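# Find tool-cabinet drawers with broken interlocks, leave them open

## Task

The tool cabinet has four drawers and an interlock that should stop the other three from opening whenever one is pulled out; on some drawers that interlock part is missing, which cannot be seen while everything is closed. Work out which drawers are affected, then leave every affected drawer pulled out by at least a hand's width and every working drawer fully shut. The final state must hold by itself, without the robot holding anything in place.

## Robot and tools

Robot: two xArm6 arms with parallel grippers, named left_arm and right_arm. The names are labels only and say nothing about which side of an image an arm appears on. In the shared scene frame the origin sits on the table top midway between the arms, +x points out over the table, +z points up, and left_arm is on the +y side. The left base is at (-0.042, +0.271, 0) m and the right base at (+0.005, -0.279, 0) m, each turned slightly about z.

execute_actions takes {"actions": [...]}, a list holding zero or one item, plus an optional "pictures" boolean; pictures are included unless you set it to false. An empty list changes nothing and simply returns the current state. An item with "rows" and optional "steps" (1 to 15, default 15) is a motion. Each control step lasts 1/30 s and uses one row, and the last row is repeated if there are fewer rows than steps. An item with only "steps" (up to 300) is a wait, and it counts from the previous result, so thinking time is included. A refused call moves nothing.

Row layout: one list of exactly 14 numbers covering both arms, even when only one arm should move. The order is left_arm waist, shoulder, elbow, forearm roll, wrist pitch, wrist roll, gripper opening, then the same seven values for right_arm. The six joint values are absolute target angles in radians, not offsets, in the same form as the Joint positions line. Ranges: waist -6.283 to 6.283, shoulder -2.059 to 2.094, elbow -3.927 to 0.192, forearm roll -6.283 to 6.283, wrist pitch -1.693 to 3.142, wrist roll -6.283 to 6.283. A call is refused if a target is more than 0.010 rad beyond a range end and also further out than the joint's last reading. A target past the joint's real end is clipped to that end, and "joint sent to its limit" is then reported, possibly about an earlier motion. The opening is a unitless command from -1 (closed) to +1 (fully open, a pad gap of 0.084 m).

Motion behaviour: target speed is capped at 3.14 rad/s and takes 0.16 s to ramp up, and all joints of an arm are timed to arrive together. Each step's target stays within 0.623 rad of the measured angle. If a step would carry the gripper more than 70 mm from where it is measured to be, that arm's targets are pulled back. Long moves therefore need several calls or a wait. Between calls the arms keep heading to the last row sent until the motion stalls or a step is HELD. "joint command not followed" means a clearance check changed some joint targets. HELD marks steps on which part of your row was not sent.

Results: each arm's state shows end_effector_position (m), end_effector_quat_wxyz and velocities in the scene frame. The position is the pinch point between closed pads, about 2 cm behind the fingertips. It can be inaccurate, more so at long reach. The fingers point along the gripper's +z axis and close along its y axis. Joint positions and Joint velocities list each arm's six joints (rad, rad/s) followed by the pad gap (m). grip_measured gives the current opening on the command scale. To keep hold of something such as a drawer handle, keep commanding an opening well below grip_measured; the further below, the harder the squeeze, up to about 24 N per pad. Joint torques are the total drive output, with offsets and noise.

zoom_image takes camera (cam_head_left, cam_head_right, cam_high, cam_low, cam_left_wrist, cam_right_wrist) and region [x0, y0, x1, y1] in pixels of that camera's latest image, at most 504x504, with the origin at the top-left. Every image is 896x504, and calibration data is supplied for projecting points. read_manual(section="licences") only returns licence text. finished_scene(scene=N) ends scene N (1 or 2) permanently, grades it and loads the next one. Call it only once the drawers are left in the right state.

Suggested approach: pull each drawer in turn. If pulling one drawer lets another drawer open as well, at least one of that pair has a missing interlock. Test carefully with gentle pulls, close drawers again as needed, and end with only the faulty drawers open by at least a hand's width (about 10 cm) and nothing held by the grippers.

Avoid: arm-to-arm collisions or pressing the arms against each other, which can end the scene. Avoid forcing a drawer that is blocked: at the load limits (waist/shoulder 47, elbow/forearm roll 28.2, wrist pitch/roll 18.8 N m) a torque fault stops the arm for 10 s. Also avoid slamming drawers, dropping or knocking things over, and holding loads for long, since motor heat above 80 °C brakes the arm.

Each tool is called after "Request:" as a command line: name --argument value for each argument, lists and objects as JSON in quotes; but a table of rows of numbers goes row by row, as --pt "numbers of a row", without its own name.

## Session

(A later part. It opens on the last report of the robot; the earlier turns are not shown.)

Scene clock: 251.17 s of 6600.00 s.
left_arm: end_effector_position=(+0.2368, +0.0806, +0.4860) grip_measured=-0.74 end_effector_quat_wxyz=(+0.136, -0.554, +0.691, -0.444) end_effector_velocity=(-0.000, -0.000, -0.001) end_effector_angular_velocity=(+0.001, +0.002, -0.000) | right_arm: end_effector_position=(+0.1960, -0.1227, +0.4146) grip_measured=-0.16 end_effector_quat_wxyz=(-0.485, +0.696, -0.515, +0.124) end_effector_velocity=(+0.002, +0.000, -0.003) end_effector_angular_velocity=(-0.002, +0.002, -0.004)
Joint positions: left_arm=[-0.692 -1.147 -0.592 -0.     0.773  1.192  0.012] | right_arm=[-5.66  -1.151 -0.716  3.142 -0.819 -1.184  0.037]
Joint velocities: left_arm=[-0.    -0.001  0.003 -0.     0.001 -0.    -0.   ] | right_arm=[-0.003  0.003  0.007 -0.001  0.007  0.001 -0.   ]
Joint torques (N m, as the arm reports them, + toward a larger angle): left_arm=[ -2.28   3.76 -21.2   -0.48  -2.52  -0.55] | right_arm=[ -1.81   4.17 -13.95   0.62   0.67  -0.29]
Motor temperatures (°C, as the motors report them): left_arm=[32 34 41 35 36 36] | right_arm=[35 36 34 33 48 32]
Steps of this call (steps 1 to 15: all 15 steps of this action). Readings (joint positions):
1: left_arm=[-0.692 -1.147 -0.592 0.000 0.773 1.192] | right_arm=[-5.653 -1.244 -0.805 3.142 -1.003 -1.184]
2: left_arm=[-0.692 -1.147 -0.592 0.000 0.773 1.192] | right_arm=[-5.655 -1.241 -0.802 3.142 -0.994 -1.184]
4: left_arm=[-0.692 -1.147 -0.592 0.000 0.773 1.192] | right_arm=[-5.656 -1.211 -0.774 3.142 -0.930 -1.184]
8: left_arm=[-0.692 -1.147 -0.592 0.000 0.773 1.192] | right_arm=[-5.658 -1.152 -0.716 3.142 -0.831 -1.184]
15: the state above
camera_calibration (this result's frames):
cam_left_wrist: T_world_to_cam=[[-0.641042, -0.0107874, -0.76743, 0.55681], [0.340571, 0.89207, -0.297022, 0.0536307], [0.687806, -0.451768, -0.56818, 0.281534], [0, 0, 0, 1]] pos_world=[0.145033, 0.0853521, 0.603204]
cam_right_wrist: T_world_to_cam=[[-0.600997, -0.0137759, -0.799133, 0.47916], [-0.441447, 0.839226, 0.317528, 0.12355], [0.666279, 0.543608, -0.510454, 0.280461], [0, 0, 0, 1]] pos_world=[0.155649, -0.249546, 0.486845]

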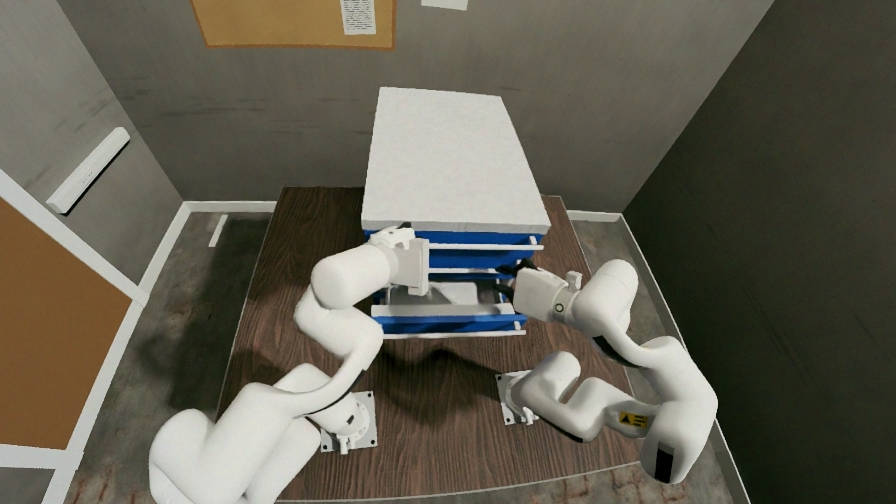

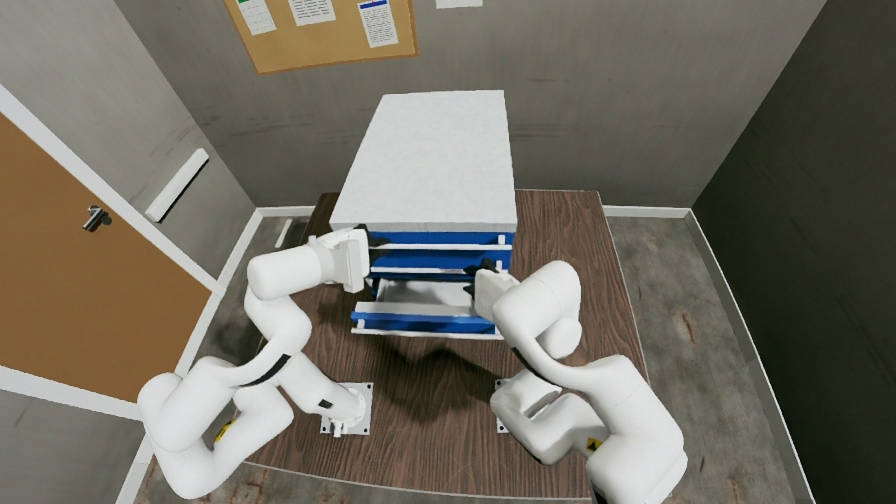

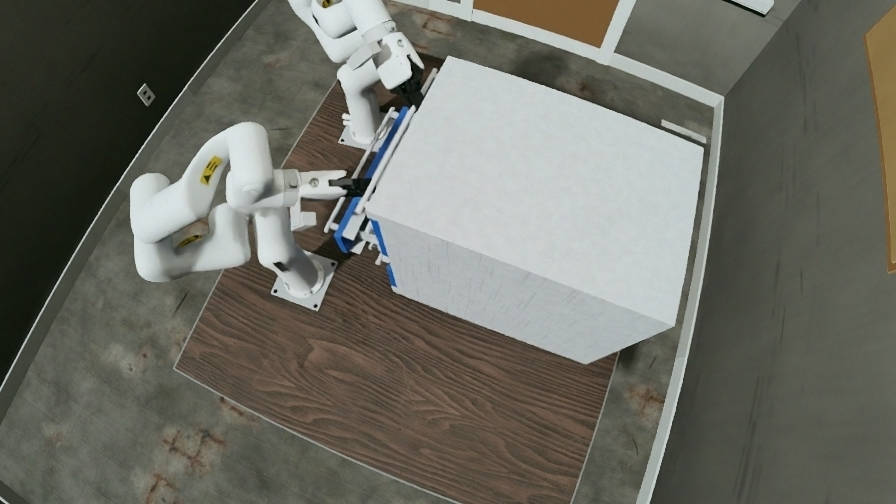

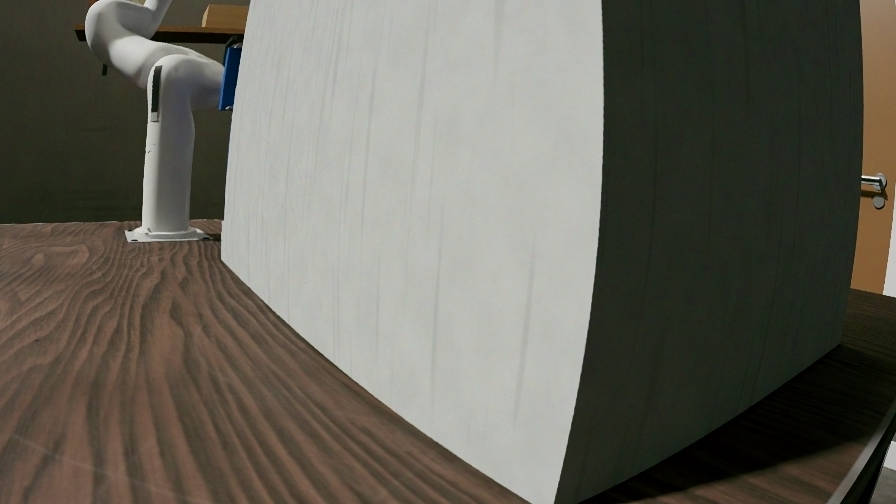

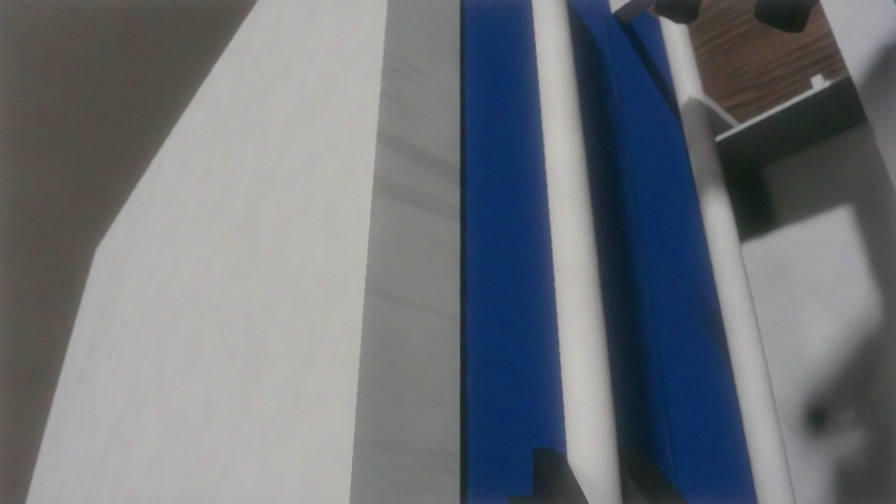

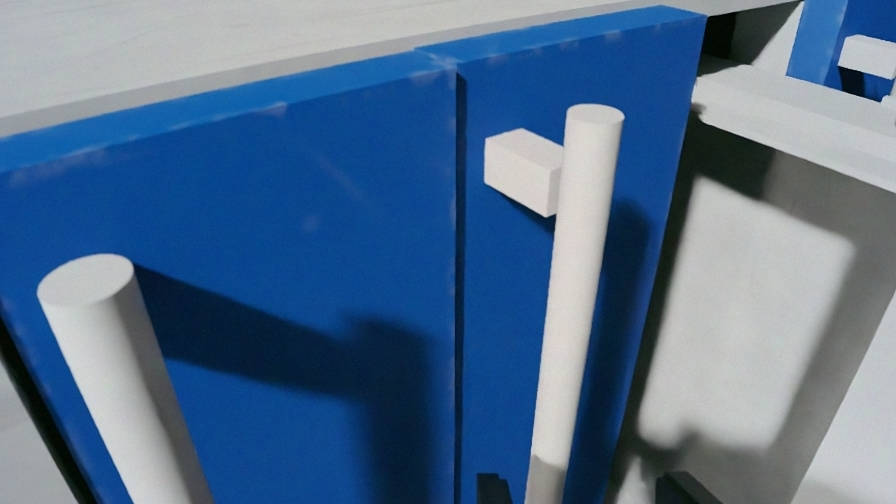

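Request:
execute_actions --actions '[{"rows": [[-0.692,-1.147,-0.592,0,0.773,1.192,-1,-5.66,-1.083,-0.684,3.1416,-0.72,-1.184,-0.15]], "steps": 8}]' --pictures false

Request:
execute_actions --actions '[{"rows": [[-0.692,-1.147,-0.592,0,0.773,1.192,-1,-5.6596,-1.0135,-0.6615,3.1416,-0.6278,-1.184,-0.15]], "steps": 13}]'

Scene clock: 255.23 s of 6600.00 s.
left_arm: end_effector_position=(+0.2368, +0.0806, +0.4860) grip_measured=-0.74 end_effector_quat_wxyz=(+0.136, -0.554, +0.691, -0.444) end_effector_velocity=(+0.000, +0.000, -0.001) end_effector_angular_velocity=(+0.001, +0.001, +0.000) | right_arm: end_effector_position=(+0.2163, -0.1064, +0.3981) grip_measured=-0.16 end_effector_quat_wxyz=(-0.483, +0.697, -0.516, +0.123) end_effector_velocity=(+0.017, +0.014, +0.005) end_effector_angular_velocity=(+0.031, -0.039, +0.001)
Joint positions: left_arm=[-0.692 -1.147 -0.592 -0.     0.773  1.192  0.012] | right_arm=[-5.66  -1.085 -0.684  3.142 -0.726 -1.184  0.037]
Joint velocities: left_arm=[ 0.     0.001  0.    -0.     0.001  0.    -0.   ] | right_arm=[ 0.001  0.037  0.     0.     0.087 -0.001  0.   ]
Joint torques (N m, as the arm reports them, + toward a larger angle): left_arm=[ -2.17   3.75 -21.19  -0.59  -2.52  -0.54] | right_arm=[ -1.83   1.23 -15.42   0.52   0.41  -0.43]
Motor temperatures (°C, as the motors report them): left_arm=[32 34 41 35 36 36] | right_arm=[35 36 35 33 47 32]
Steps of this call (steps 1 to 15: the robot went on to your last target; steps 16 to 90: nothing new was sent; then 0.80 s passed at rest; steps 91 to 98: all 8 steps of this action). Readings (joint positions):
91: left_arm=[-0.692 -1.147 -0.592 0.000 0.773 1.192] | right_arm=[-5.660 -1.150 -0.715 3.142 -0.817 -1.184]
92: left_arm=[-0.692 -1.147 -0.592 -0.000 0.773 1.192] | right_arm=[-5.660 -1.145 -0.713 3.142 -0.808 -1.184]
94: left_arm=[-0.692 -1.147 -0.592 0.000 0.773 1.192] | right_arm=[-5.660 -1.116 -0.700 3.142 -0.765 -1.184]
98: the state above

Scene clock: 255.67 s of 6600.00 s.
left_arm: end_effector_position=(+0.2368, +0.0806, +0.4860) grip_measured=-0.74 end_effector_quat_wxyz=(+0.136, -0.554, +0.691, -0.444) end_effector_velocity=(+0.000, -0.000, +0.001) end_effector_angular_velocity=(-0.001, -0.001, +0.000) | right_arm: end_effector_position=(+0.2359, -0.0899, +0.3839) grip_measured=-0.17 end_effector_quat_wxyz=(-0.484, +0.696, -0.515, +0.123) end_effector_velocity=(+0.002, +0.001, +0.000) end_effector_angular_velocity=(+0.003, -0.004, +0.000)
Joint positions: left_arm=[-0.692 -1.147 -0.592  0.     0.773  1.192  0.012] | right_arm=[-5.659 -1.015 -0.661  3.142 -0.63  -1.184  0.037]
Joint velocities: left_arm=[-0.     0.001 -0.001  0.    -0.001 -0.    -0.   ] | right_arm=[ 0.     0.003  0.001 -0.     0.009  0.    -0.   ]
Joint torques (N m, as the arm reports them, + toward a larger angle): left_arm=[ -2.11   3.81 -21.13  -0.44  -2.48  -0.54] | right_arm=[ -3.13   1.56 -16.1    0.1    2.21  -0.38]
Motor temperatures (°C, as the motors report them): left_arm=[32 34 41 35 36 36] | right_arm=[35 36 35 33 47 32]
Steps of this call (steps 1 to 13: all 13 steps of this action). Readings (joint positions):
1: left_arm=[-0.692 -1.147 -0.592 0.000 0.773 1.192] | right_arm=[-5.660 -1.084 -0.684 3.142 -0.723 -1.184]
2: left_arm=[-0.692 -1.147 -0.592 0.000 0.773 1.192] | right_arm=[-5.660 -1.078 -0.683 3.142 -0.712 -1.184]
4: left_arm=[-0.692 -1.147 -0.592 0.000 0.773 1.192] | right_arm=[-5.660 -1.047 -0.674 3.142 -0.670 -1.184]
8: left_arm=[-0.692 -1.147 -0.592 0.000 0.773 1.192] | right_arm=[-5.660 -1.016 -0.661 3.142 -0.634 -1.184]
13: the state above
camera_calibration (this result's frames):
cam_left_wrist: T_world_to_cam=[[-0.641036, -0.0107909, -0.767435, 0.556814], [0.340574, 0.892069, -0.297024, 0.0536322], [0.68781, -0.451771, -0.568173, 0.281532], [0, 0, 0, 1]] pos_world=[0.145032, 0.0853529, 0.603207]
cam_right_wrist: T_world_to_cam=[[-0.602855, -0.0149648, -0.797711, 0.478807], [-0.440948, 0.839503, 0.317489, 0.123388], [0.66493, 0.543148, -0.512697, 0.221519], [0, 0, 0, 1]] pos_world=[0.195765, -0.216737, 0.456348]

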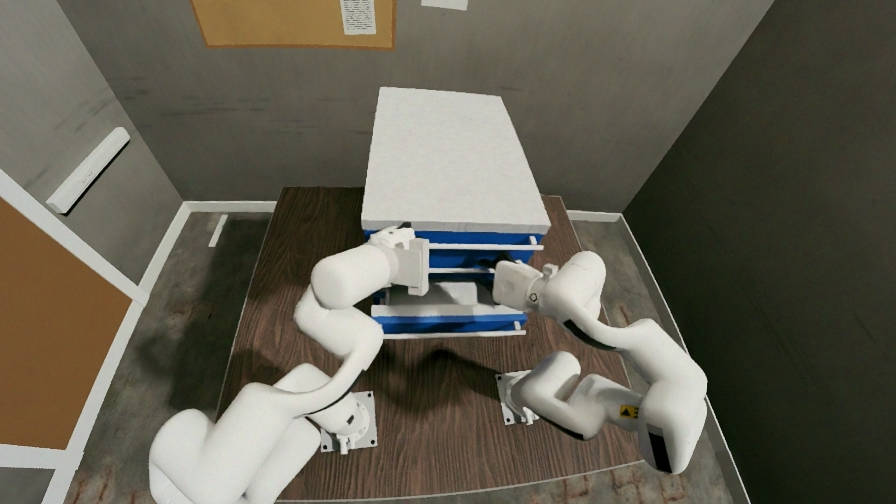

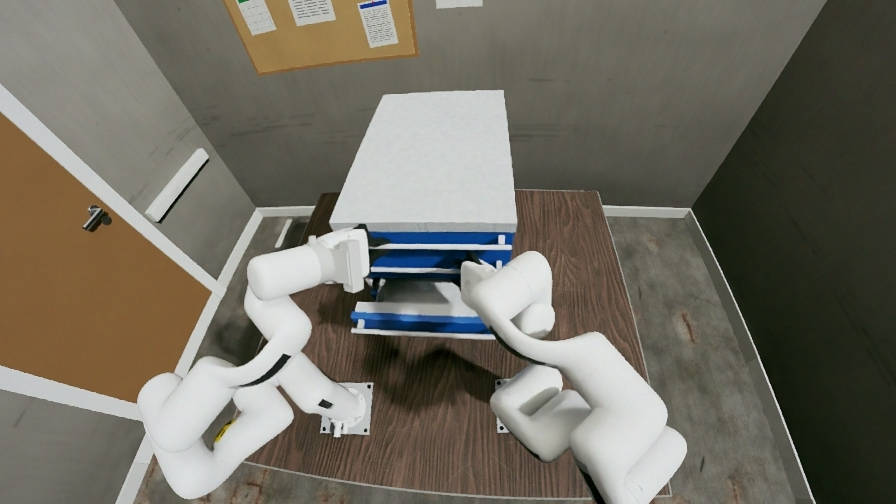

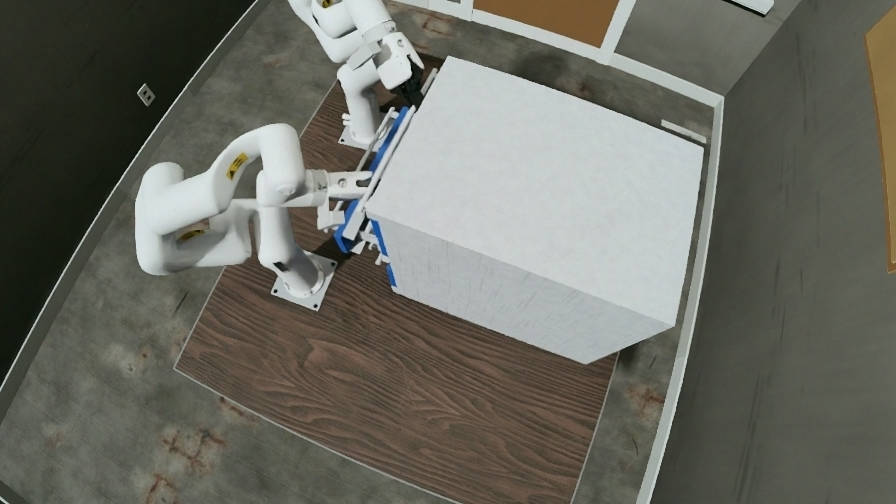

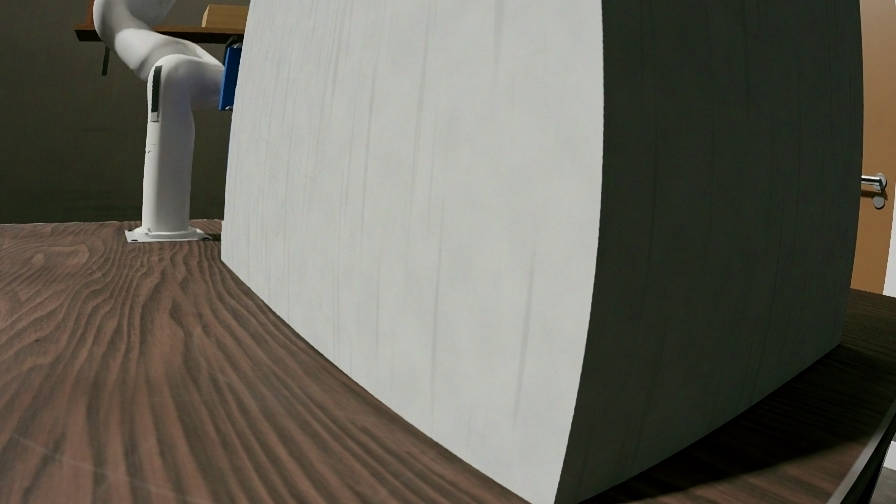

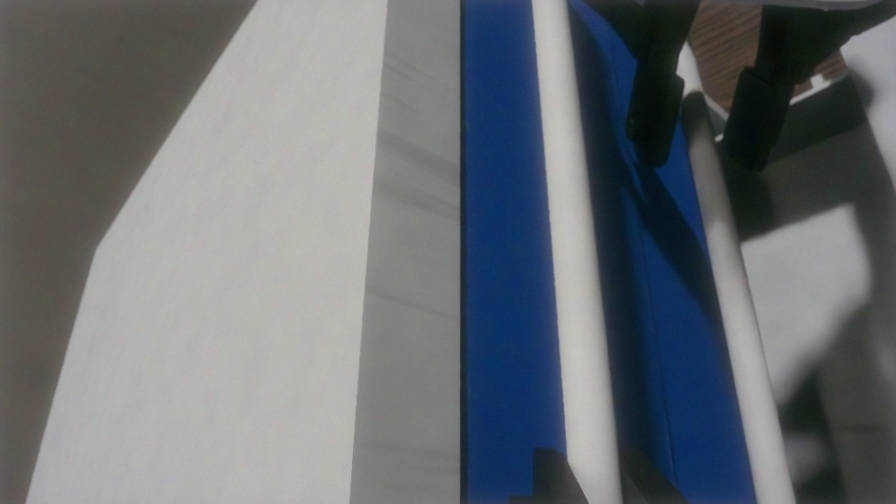

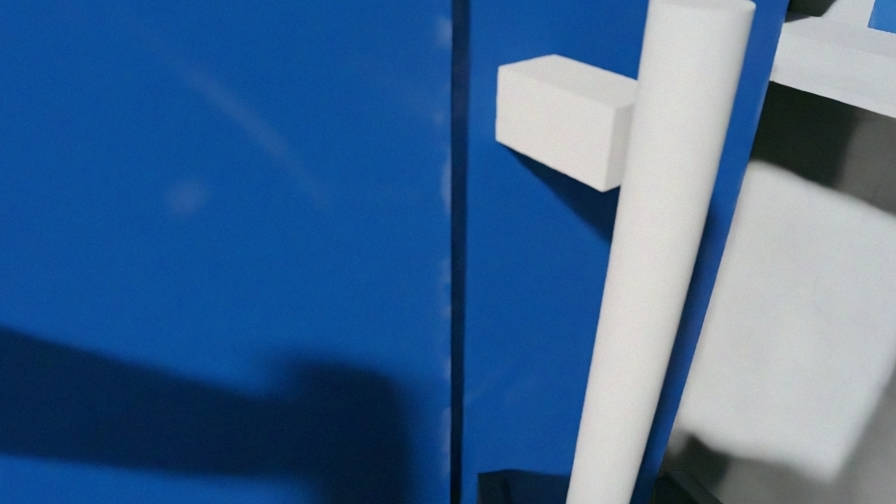

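Request:
execute_actions --actions '[{"rows": [[-0.692,-1.147,-0.592,0,0.773,1.192,-1,-5.6596,-1.0155,-0.6615,3.1416,-0.630,-1.184,-0.6],[-0.692,-1.147,-0.592,0,0.773,1.192,-1,-5.6596,-1.0155,-0.6615,3.1416,-0.630,-1.184,-0.6],[-0.692,-1.147,-0.592,0,0.773,1.192,-1,-5.6596,-1.0155,-0.6615,3.1416,-0.630,-1.184,-0.6],[-0.692,-1.147,-0.592,0,0.773,1.192,-1,-5.6596,-1.0155,-0.6615,3.1416,-0.630,-1.184,-0.6],[-0.692,-1.147,-0.592,0,0.773,1.192,-1,-5.6596,-1.0155,-0.6615,3.1416,-0.630,-1.184,-0.6],[-0.692,-1.147,-0.592,0,0.773,1.192,-1,-5.6596,-1.0155,-0.6615,3.1416,-0.630,-1.184,-0.6],[-0.692,-1.147,-0.592,0,0.773,1.192,-1,-5.6596,-1.0155,-0.6615,3.1416,-0.630,-1.184,-0.8],[-0.692,-1.147,-0.592,0,0.773,1.192,-1,-5.6596,-1.0155,-0.6615,3.1416,-0.630,-1.184,-0.8],[-0.692,-1.147,-0.592,0,0.773,1.192,-1,-5.6596,-1.0155,-0.6615,3.1416,-0.630,-1.184,-0.8],[-0.692,-1.147,-0.592,0,0.773,1.192,-1,-5.6596,-1.0155,-0.6615,3.1416,-0.630,-1.184,-1]], "steps": 15}]' --pictures false

Request:
execute_actions --actions '[{"rows": [[-0.692,-1.147,-0.592,0,0.773,1.192,-1,-5.6314,-1.0488,-0.6497,3.1416,-0.6513,-1.1633,-1]], "steps": 10}]' --pictures false

Scene clock: 259.67 s of 6600.00 s.
left_arm: end_effector_position=(+0.2368, +0.0806, +0.4860) grip_measured=-0.74 end_effector_quat_wxyz=(+0.136, -0.554, +0.691, -0.444) end_effector_velocity=(+0.000, -0.000, +0.000) end_effector_angular_velocity=(+0.000, +0.001, -0.001) | right_arm: end_effector_position=(+0.2365, -0.0900, +0.3852) grip_measured=-0.74 end_effector_quat_wxyz=(-0.485, +0.696, -0.515, +0.125) end_effector_velocity=(-0.001, -0.000, -0.001) end_effector_angular_velocity=(-0.001, +0.003, +0.000)
Joint positions: left_arm=[-0.692 -1.147 -0.592  0.     0.773  1.192  0.012] | right_arm=[-5.66  -1.015 -0.663  3.141 -0.628 -1.184  0.012]
Joint velocities: left_arm=[-0.001  0.002 -0.002 -0.     0.001  0.    -0.   ] | right_arm=[ 0.    -0.001  0.002  0.001 -0.001  0.001 -0.   ]
Joint torques (N m, as the arm reports them, + toward a larger angle): left_arm=[ -2.29   3.45 -21.21  -0.53  -2.51  -0.52] | right_arm=[ -1.18   1.65 -12.96   1.04  -0.98  -0.05]
Motor temperatures (°C, as the motors report them): left_arm=[32 34 41 35 36 36] | right_arm=[35 36 36 33 47 32]
Steps of this call (steps 1 to 15: the robot went on to your last target; steps 16 to 90: nothing new was sent; then 0.50 s passed at rest; steps 91 to 105: all 15 steps of this action). Readings (joint positions):
91: left_arm=[-0.692 -1.147 -0.592 0.000 0.773 1.192] | right_arm=[-5.660 -1.014 -0.662 3.142 -0.627 -1.184]
92: left_arm=[-0.692 -1.147 -0.592 -0.000 0.773 1.192] | right_arm=[-5.660 -1.014 -0.663 3.141 -0.625 -1.184]
94: left_arm=[-0.692 -1.147 -0.592 -0.000 0.773 1.192] | right_arm=[-5.660 -1.014 -0.663 3.141 -0.626 -1.184]
98: left_arm=[-0.692 -1.147 -0.592 -0.000 0.773 1.192] | right_arm=[-5.660 -1.015 -0.662 3.141 -0.627 -1.184]
105: the state above

Scene clock: 260.00 s of 6600.00 s.
left_arm: end_effector_position=(+0.2368, +0.0806, +0.4860) grip_measured=-0.74 end_effector_quat_wxyz=(+0.136, -0.554, +0.691, -0.444) end_effector_velocity=(+0.000, -0.000, -0.000) end_effector_angular_velocity=(+0.000, +0.001, -0.000) | right_arm: end_effector_position=(+0.2243, -0.0898, +0.3850) grip_measured=-0.74 end_effector_quat_wxyz=(-0.488, +0.698, -0.512, +0.113) end_effector_velocity=(-0.001, +0.000, -0.000) end_effector_angular_velocity=(+0.004, +0.002, +0.002)
Joint positions: left_arm=[-0.692 -1.147 -0.592 -0.     0.773  1.192  0.012] | right_arm=[-5.633 -1.049 -0.651  3.141 -0.651 -1.164  0.012]
Joint velocities: left_arm=[-0.     0.001  0.    -0.     0.    -0.     0.   ] | right_arm=[ 0.005 -0.003  0.002 -0.001 -0.001  0.007 -0.   ]
Joint torques (N m, as the arm reports them, + toward a larger angle): left_arm=[ -2.46   3.7  -21.17  -0.28  -2.53  -0.47] | right_arm=[  0.91   4.41 -11.21   2.33  -0.13   0.04]
Motor temperatures (°C, as the motors report them): left_arm=[32 34 41 35 36 36] | right_arm=[35 35 36 33 47 32]
Steps of this call (steps 1 to 10: all 10 steps of this action). Readings (joint positions):
1: left_arm=[-0.692 -1.147 -0.592 0.000 0.773 1.192] | right_arm=[-5.660 -1.016 -0.663 3.141 -0.629 -1.184]
2: left_arm=[-0.692 -1.147 -0.592 -0.000 0.773 1.192] | right_arm=[-5.656 -1.020 -0.661 3.140 -0.631 -1.180]
4: left_arm=[-0.692 -1.147 -0.592 -0.000 0.773 1.192] | right_arm=[-5.643 -1.037 -0.656 3.141 -0.643 -1.171]
8: left_arm=[-0.692 -1.147 -0.592 0.000 0.773 1.192] | right_arm=[-5.633 -1.049 -0.652 3.141 -0.651 -1.165]
10: the state above

Request:
execute_actions --actions '[{"rows": [[-0.692,-1.147,-0.592,0,0.773,1.192,-1,-5.6032,-1.084,-0.640,3.1416,-0.6758,-1.1425,-1]], "steps": 7}]' --pictures false

Request:
execute_actions --actions '[{"rows": [[-0.692,-1.147,-0.592,0,0.773,1.192,-1,-5.5389,-1.1503,-0.6212,3.1416,-0.7234,-1.0919,-1]], "steps": 9}]' --pictures false

Request:
execute_actions --actions '[{"rows": [[-0.692,-1.147,-0.592,0,0.773,1.192,-1,-5.4656,-1.2114,-0.6069,3.1416,-0.7701,-1.029,-1]], "steps": 9}]' --pictures false

Request:
execute_actions --actions '[{"rows": [[-0.692,-1.147,-0.592,0,0.773,1.192,-1,-5.382,-1.266,-0.5967,3.1416,-0.8145,-0.9495,-1]], "steps": 9}]' --pictures false

Request:
execute_actions --actions '[{"rows": [[-0.692,-1.147,-0.592,0,0.773,1.192,-1,-5.2875,-1.3132,-0.5898,3.1416,-0.8548,-0.8474,-1]], "steps": 12}]'

Scene clock: 263.00 s of 6600.00 s.
left_arm: end_effector_position=(+0.2368, +0.0806, +0.4860) grip_measured=-0.74 end_effector_quat_wxyz=(+0.136, -0.554, +0.691, -0.444) end_effector_velocity=(-0.000, -0.000, +0.002) end_effector_angular_velocity=(-0.002, -0.003, -0.000) | right_arm: end_effector_position=(+0.2122, -0.0895, +0.3844) grip_measured=-0.74 end_effector_quat_wxyz=(-0.490, +0.700, -0.510, +0.101) end_effector_velocity=(-0.013, -0.000, +0.000) end_effector_angular_velocity=(+0.017, +0.013, +0.019)
Joint positions: left_arm=[-0.692 -1.147 -0.592  0.     0.773  1.192  0.012] | right_arm=[-5.605 -1.081 -0.64   3.142 -0.674 -1.144  0.012]
Joint velocities: left_arm=[-0.    -0.001 -0.001 -0.    -0.002  0.    -0.   ] | right_arm=[ 0.033 -0.038  0.012 -0.002 -0.024  0.028 -0.   ]
Joint torques (N m, as the arm reports them, + toward a larger angle): left_arm=[ -2.44   3.52 -21.25  -0.49  -2.51  -0.55] | right_arm=[ 3.27  9.01 -6.18  3.63 -0.53 -0.08]
Motor temperatures (°C, as the motors report them): left_arm=[32 34 41 35 36 36] | right_arm=[35 35 36 33 46 32]
Steps of this call (steps 1 to 15: the robot went on to your last target; steps 16 to 83: nothing new was sent; steps 84 to 90: all 7 steps of this action). Readings (joint positions):
84: left_arm=[-0.692 -1.147 -0.592 0.000 0.773 1.192] | right_arm=[-5.631 -1.049 -0.650 3.141 -0.652 -1.163]
85: left_arm=[-0.692 -1.147 -0.592 0.000 0.773 1.192] | right_arm=[-5.627 -1.054 -0.648 3.141 -0.654 -1.159]
87: left_arm=[-0.692 -1.147 -0.592 0.000 0.773 1.192] | right_arm=[-5.614 -1.070 -0.643 3.142 -0.666 -1.150]
90: the state above

Scene clock: 263.30 s of 6600.00 s.
left_arm: end_effector_position=(+0.2368, +0.0806, +0.4860) grip_measured=-0.74 end_effector_quat_wxyz=(+0.136, -0.554, +0.691, -0.444) end_effector_velocity=(+0.000, +0.000, +0.001) end_effector_angular_velocity=(-0.001, -0.002, +0.000) | right_arm: end_effector_position=(+0.1868, -0.0894, +0.3844) grip_measured=-0.74 end_effector_quat_wxyz=(-0.495, +0.704, -0.505, +0.072) end_effector_velocity=(-0.005, -0.001, +0.000) end_effector_angular_velocity=(+0.013, +0.006, +0.004)
Joint positions: left_arm=[-0.692 -1.147 -0.592 -0.     0.773  1.192  0.012] | right_arm=[-5.54  -1.148 -0.621  3.142 -0.722 -1.094  0.012]
Joint velocities: left_arm=[ 0.    -0.    -0.001  0.    -0.002  0.     0.   ] | right_arm=[ 0.02  -0.018  0.006 -0.01  -0.007  0.027  0.   ]
Joint torques (N m, as the arm reports them, + toward a larger angle): left_arm=[ -2.25   3.67 -21.11  -0.42  -2.52  -0.54] | right_arm=[ 1.24  8.99 -6.54  3.07 -0.87 -0.1 ]
Motor temperatures (°C, as the motors report them): left_arm=[32 34 41 35 36 36] | right_arm=[35 35 36 33 46 32]
Steps of this call (steps 1 to 9: all 9 steps of this action). Readings (joint positions):
1: left_arm=[-0.692 -1.147 -0.592 -0.000 0.773 1.192] | right_arm=[-5.603 -1.083 -0.640 3.142 -0.675 -1.143]
2: left_arm=[-0.692 -1.147 -0.592 0.000 0.773 1.192] | right_arm=[-5.596 -1.090 -0.637 3.141 -0.679 -1.136]
4: left_arm=[-0.692 -1.147 -0.592 0.000 0.773 1.192] | right_arm=[-5.566 -1.121 -0.629 3.141 -0.703 -1.113]
8: left_arm=[-0.692 -1.147 -0.592 -0.000 0.773 1.192] | right_arm=[-5.541 -1.147 -0.621 3.143 -0.722 -1.095]
9: the state above

Scene clock: 263.60 s of 6600.00 s.
left_arm: end_effector_position=(+0.2368, +0.0806, +0.4860) grip_measured=-0.74 end_effector_quat_wxyz=(+0.136, -0.554, +0.691, -0.444) end_effector_velocity=(+0.000, +0.000, +0.001) end_effector_angular_velocity=(-0.000, -0.001, +0.001) | right_arm: end_effector_position=(+0.1619, -0.0895, +0.3845) grip_measured=-0.74 end_effector_quat_wxyz=(-0.499, +0.706, -0.501, +0.038) end_effector_velocity=(-0.005, -0.000, +0.000) end_effector_angular_velocity=(+0.015, +0.012, +0.005)
Joint positions: left_arm=[-0.692 -1.147 -0.592  0.     0.773  1.192  0.012] | right_arm=[-5.467 -1.209 -0.607  3.143 -0.769 -1.031  0.012]
Joint velocities: left_arm=[ 0.001  0.    -0.001  0.001 -0.001 -0.    -0.   ] | right_arm=[ 0.024 -0.017  0.006 -0.011 -0.007  0.034  0.   ]
Joint torques (N m, as the arm reports them, + toward a larger angle): left_arm=[ -2.39   3.81 -21.27  -0.37  -2.53  -0.45] | right_arm=[ 0.39  8.65 -6.75  2.43 -0.89  0.01]
Motor temperatures (°C, as the motors report them): left_arm=[32 34 41 35 36 36] | right_arm=[35 35 36 33 46 32]
Steps of this call (steps 1 to 9: all 9 steps of this action). Readings (joint positions):
1: left_arm=[-0.692 -1.147 -0.592 0.000 0.773 1.192] | right_arm=[-5.539 -1.149 -0.621 3.142 -0.723 -1.092]
2: left_arm=[-0.692 -1.147 -0.592 0.000 0.773 1.192] | right_arm=[-5.531 -1.155 -0.619 3.141 -0.727 -1.084]
4: left_arm=[-0.692 -1.147 -0.592 -0.000 0.773 1.192] | right_arm=[-5.497 -1.184 -0.613 3.141 -0.749 -1.056]
8: left_arm=[-0.692 -1.147 -0.592 0.000 0.773 1.192] | right_arm=[-5.468 -1.208 -0.607 3.143 -0.768 -1.033]
9: the state above

Scene clock: 263.90 s of 6600.00 s.
left_arm: end_effector_position=(+0.2368, +0.0806, +0.4860) grip_measured=-0.74 end_effector_quat_wxyz=(+0.136, -0.554, +0.691, -0.444) end_effector_velocity=(-0.000, +0.000, -0.000) end_effector_angular_velocity=(-0.001, -0.000, -0.000) | right_arm: end_effector_position=(+0.1369, -0.0895, +0.3845) grip_measured=-0.74 end_effector_quat_wxyz=(-0.500, +0.707, -0.500, -0.002) end_effector_velocity=(-0.005, -0.001, -0.000) end_effector_angular_velocity=(+0.016, +0.018, +0.004)
Joint positions: left_arm=[-0.692 -1.147 -0.592 -0.     0.773  1.192  0.012] | right_arm=[-5.384 -1.264 -0.596  3.143 -0.813 -0.953  0.012]
Joint velocities: left_arm=[-0.    -0.001  0.001 -0.    -0.    -0.    -0.   ] | right_arm=[ 0.029 -0.015  0.005 -0.014 -0.007  0.043  0.   ]
Joint torques (N m, as the arm reports them, + toward a larger angle): left_arm=[ -2.23   4.07 -21.17  -0.41  -2.55  -0.56] | right_arm=[-0.69  8.9  -6.99  2.1  -1.11 -0.03]
Motor temperatures (°C, as the motors report them): left_arm=[32 34 41 35 36 36] | right_arm=[35 35 36 33 46 32]
Steps of this call (steps 1 to 9: all 9 steps of this action). Readings (joint positions):
1: left_arm=[-0.692 -1.147 -0.592 0.000 0.773 1.192] | right_arm=[-5.466 -1.210 -0.607 3.142 -0.769 -1.030]
2: left_arm=[-0.692 -1.147 -0.592 0.000 0.773 1.192] | right_arm=[-5.458 -1.215 -0.605 3.141 -0.773 -1.020]
4: left_arm=[-0.692 -1.147 -0.592 0.000 0.773 1.192] | right_arm=[-5.420 -1.240 -0.601 3.141 -0.794 -0.985]
8: left_arm=[-0.692 -1.147 -0.592 0.000 0.773 1.192] | right_arm=[-5.385 -1.263 -0.597 3.143 -0.813 -0.954]
9: the state above

Scene clock: 264.30 s of 6600.00 s.
left_arm: end_effector_position=(+0.2368, +0.0806, +0.4860) grip_measured=-0.74 end_effector_quat_wxyz=(+0.136, -0.554, +0.691, -0.444) end_effector_velocity=(-0.000, +0.000, -0.001) end_effector_angular_velocity=(+0.000, +0.002, +0.000) | right_arm: end_effector_position=(+0.1118, -0.0896, +0.3846) grip_measured=-0.74 end_effector_quat_wxyz=(-0.498, +0.705, -0.503, -0.052) end_effector_velocity=(-0.001, -0.000, +0.000) end_effector_angular_velocity=(+0.004, +0.006, -0.001)
Joint positions: left_arm=[-0.692 -1.147 -0.592  0.     0.773  1.192  0.012] | right_arm=[-5.288 -1.312 -0.59   3.142 -0.854 -0.849  0.012]
Joint velocities: left_arm=[ 0.    -0.002  0.001 -0.001  0.002  0.    -0.   ] | right_arm=[ 0.006 -0.003 -0.001 -0.003 -0.003  0.012  0.   ]
Joint torques (N m, as the arm reports them, + toward a larger angle): left_arm=[ -2.31   3.53 -21.19  -0.43  -2.46  -0.46] | right_arm=[-0.27  8.41 -7.08  1.84 -1.31  0.23]
Motor temperatures (°C, as the motors report them): left_arm=[32 34 41 35 36 36] | right_arm=[35 35 35 33 46 32]
Steps of this call (steps 1 to 12: all 12 steps of this action). Readings (joint positions):
1: left_arm=[-0.692 -1.147 -0.592 -0.000 0.773 1.192] | right_arm=[-5.383 -1.265 -0.596 3.142 -0.813 -0.951]
2: left_arm=[-0.692 -1.147 -0.592 0.000 0.773 1.192] | right_arm=[-5.375 -1.268 -0.596 3.141 -0.816 -0.940]
4: left_arm=[-0.692 -1.147 -0.592 0.000 0.773 1.192] | right_arm=[-5.334 -1.289 -0.593 3.140 -0.835 -0.896]
8: left_arm=[-0.692 -1.147 -0.592 -0.000 0.773 1.192] | right_arm=[-5.292 -1.311 -0.590 3.143 -0.853 -0.854]
12: the state above
camera_calibration (this result's frames):
cam_left_wrist: T_world_to_cam=[[-0.641036, -0.0107912, -0.767435, 0.556814], [0.340574, 0.892069, -0.297024, 0.0536324], [0.68781, -0.451771, -0.568173, 0.281532], [0, 0, 0, 1]] pos_world=[0.145032, 0.085353, 0.603208]
cam_right_wrist: T_world_to_cam=[[-0.760882, -0.015122, -0.648714, 0.364871], [-0.494652, 0.66056, 0.564783, -0.0370225], [0.419974, 0.750621, -0.510088, 0.34927], [0, 0, 0, 1]] pos_world=[0.112626, -0.232197, 0.435765]

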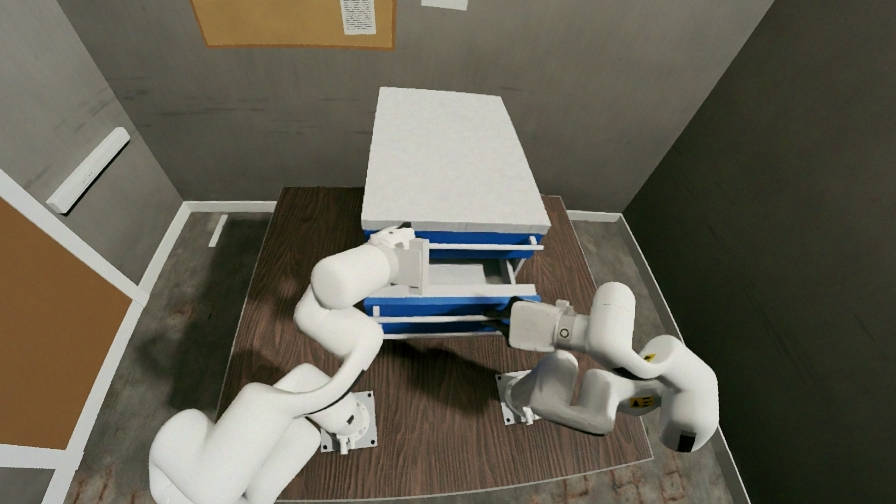

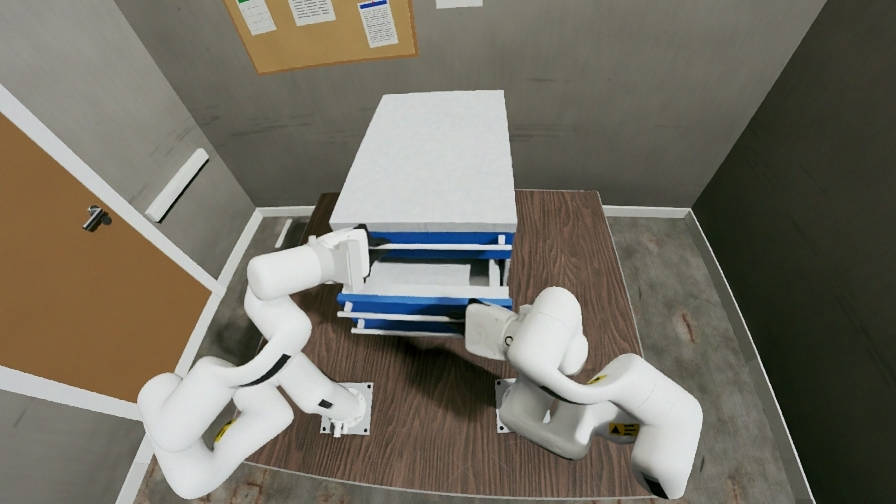

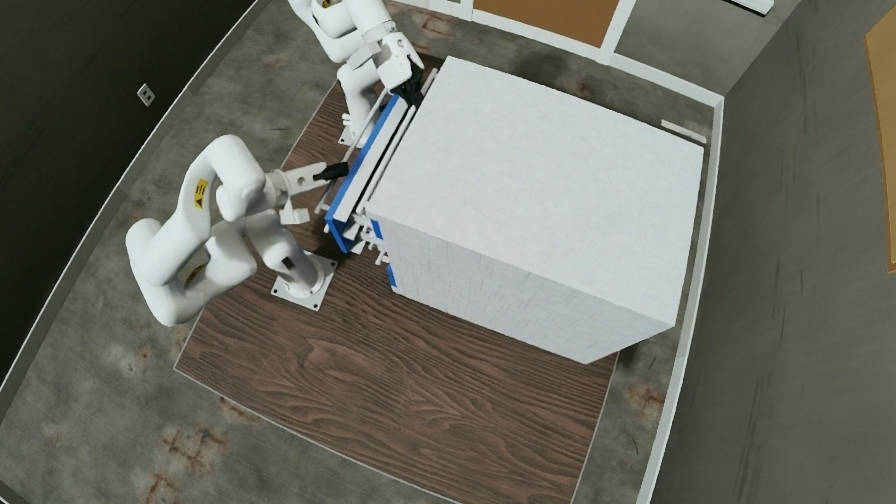

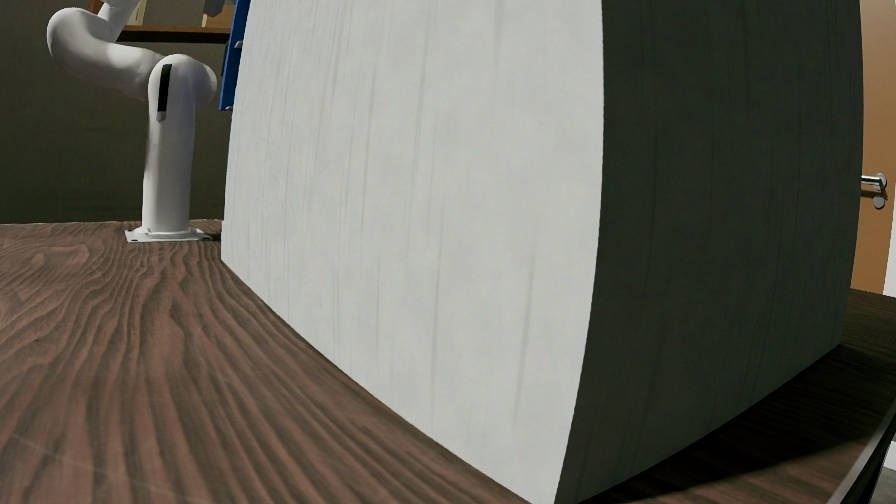

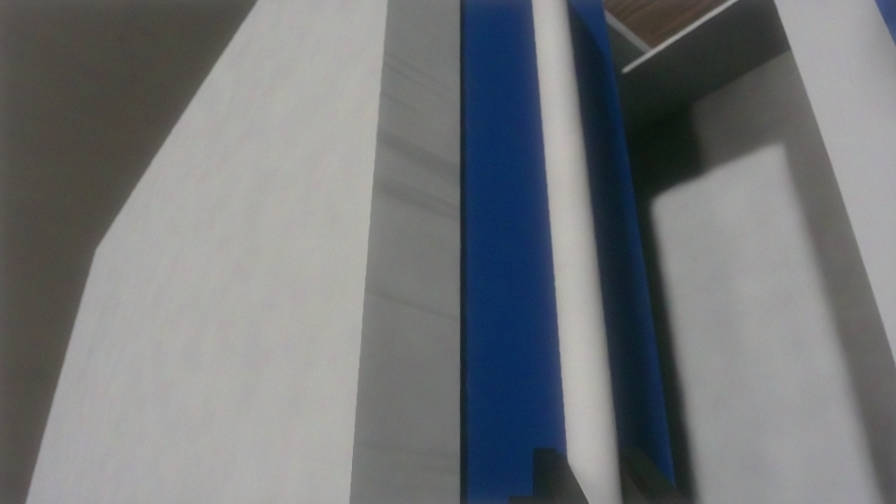

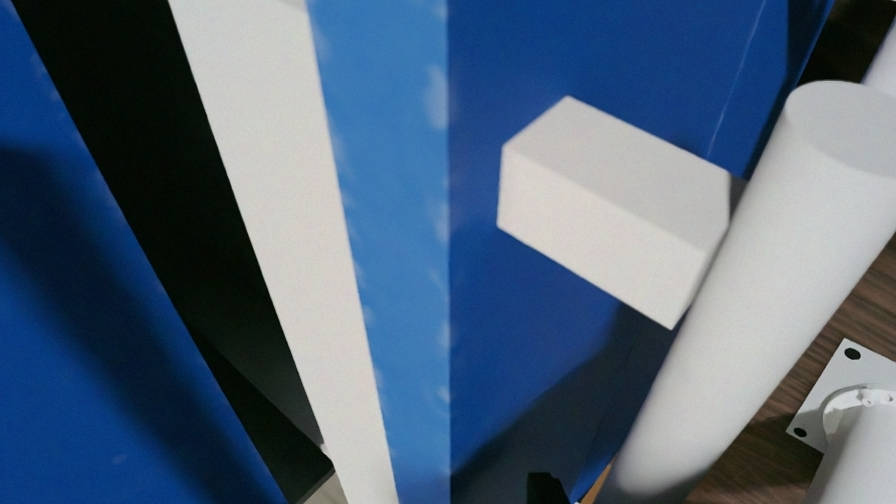

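Now tug D1 by small steps.

Request:
execute_actions --actions '[{"rows": [[-0.697,-1.1555,-0.5904,0,0.7807,1.189,-1,-5.2875,-1.3132,-0.5898,3.1416,-0.8548,-0.8474,-1]], "steps": 10}]' --pictures false

Request:
zoom_image --camera "cam_high" --region '[300, 170, 420, 290]'

Scene clock: 265.93 s of 6600.00 s.
left_arm: end_effector_position=(+0.2341, +0.0807, +0.4860) grip_measured=-0.74 end_effector_quat_wxyz=(+0.134, -0.553, +0.692, -0.444) end_effector_velocity=(-0.001, +0.000, -0.000) end_effector_angular_velocity=(-0.001, +0.002, -0.002) | right_arm: end_effector_position=(+0.1114, -0.0898, +0.3847) grip_measured=-0.74 end_effector_quat_wxyz=(-0.498, +0.705, -0.503, -0.052) end_effector_velocity=(+0.000, +0.000, +0.000) end_effector_angular_velocity=(+0.001, -0.001, -0.000)
Joint positions: left_arm=[-0.697 -1.155 -0.59   0.     0.78   1.189  0.012] | right_arm=[-5.287 -1.313 -0.59   3.142 -0.855 -0.847  0.012]
Joint velocities: left_arm=[-0.002 -0.005  0.002 -0.001  0.004 -0.001 -0.   ] | right_arm=[ 0.    -0.     0.    -0.001  0.001  0.    -0.   ]
Joint torques (N m, as the arm reports them, + toward a larger angle): left_arm=[ -3.93   1.9  -21.36  -0.83  -1.67  -0.51] | right_arm=[-1.36  7.29 -8.43  1.18 -2.04  0.14]
Motor temperatures (°C, as the motors report them): left_arm=[32 34 41 35 36 36] | right_arm=[35 35 35 33 46 32]
Steps of this call (steps 1 to 15: the robot went on to your last target; steps 16 to 39: nothing new was sent; steps 40 to 49: all 10 steps of this action). Readings (joint positions):
40: left_arm=[-0.692 -1.147 -0.592 0.000 0.773 1.192] | right_arm=[-5.287 -1.313 -0.590 3.142 -0.855 -0.847]
41: left_arm=[-0.693 -1.148 -0.592 0.000 0.774 1.191] | right_arm=[-5.287 -1.313 -0.590 3.142 -0.855 -0.847]
43: left_arm=[-0.695 -1.152 -0.591 0.000 0.777 1.190] | right_arm=[-5.287 -1.313 -0.590 3.142 -0.855 -0.847]
47: left_arm=[-0.696 -1.155 -0.590 0.000 0.780 1.189] | right_arm=[-5.287 -1.313 -0.590 3.142 -0.855 -0.847]
49: the state above

Region (300, 170, 420, 290) of cam_high's 896x504 image, scaled by 4.200, with more detail than that image has.

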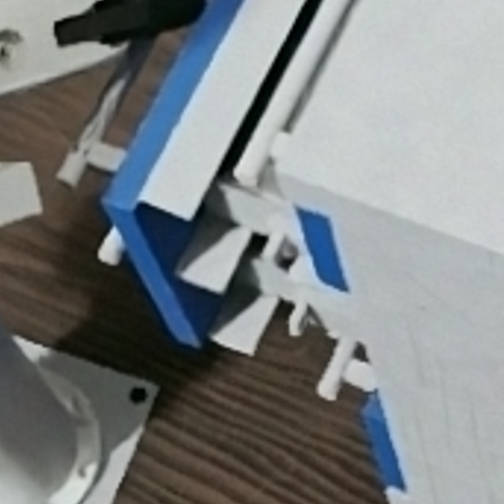

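Request:
execute_actions --actions '[{"rows": [[-0.702,-1.164,-0.5888,0,0.7884,1.186,-1,-5.2875,-1.3132,-0.5898,3.1416,-0.8548,-0.8474,-1]], "steps": 10}]' --pictures false

Scene clock: 268.67 s of 6600.00 s.
left_arm: end_effector_position=(+0.2322, +0.0807, +0.4859) grip_measured=-0.74 end_effector_quat_wxyz=(+0.133, -0.553, +0.692, -0.445) end_effector_velocity=(-0.002, +0.000, +0.000) end_effector_angular_velocity=(-0.002, +0.002, -0.003) | right_arm: end_effector_position=(+0.1114, -0.0898, +0.3848) grip_measured=-0.74 end_effector_quat_wxyz=(-0.498, +0.705, -0.503, -0.052) end_effector_velocity=(-0.000, -0.000, -0.000) end_effector_angular_velocity=(-0.001, +0.000, +0.000)
Joint positions: left_arm=[-0.7   -1.161 -0.589  0.001  0.784  1.186  0.011] | right_arm=[-5.287 -1.313 -0.59   3.142 -0.855 -0.847  0.012]
Joint velocities: left_arm=[-0.003 -0.007 -0.    -0.002  0.008 -0.001  0.   ] | right_arm=[-0.     0.     0.    -0.    -0.001 -0.     0.   ]
Joint torques (N m, as the arm reports them, + toward a larger angle): left_arm=[-11.92  -8.92 -22.5   -2.52   3.04  -0.41] | right_arm=[-1.97  6.93 -9.13  1.05 -1.92  0.16]
Motor temperatures (°C, as the motors report them): left_arm=[32 34 41 35 36 36] | right_arm=[35 35 35 33 46 32]
Steps of this call (steps 1 to 15: the robot went on to your last target; steps 16 to 72: nothing new was sent; steps 73 to 82: all 10 steps of this action). Readings (joint positions):
73: left_arm=[-0.697 -1.156 -0.590 0.000 0.781 1.189] | right_arm=[-5.287 -1.313 -0.590 3.142 -0.855 -0.847]
74: left_arm=[-0.698 -1.157 -0.590 0.000 0.782 1.188] | right_arm=[-5.287 -1.313 -0.590 3.142 -0.855 -0.847]
76: left_arm=[-0.699 -1.159 -0.589 0.001 0.783 1.187] | right_arm=[-5.287 -1.313 -0.590 3.142 -0.855 -0.847]
80: left_arm=[-0.700 -1.161 -0.589 0.001 0.784 1.186] | right_arm=[-5.287 -1.313 -0.590 3.142 -0.855 -0.847]
82: the state above


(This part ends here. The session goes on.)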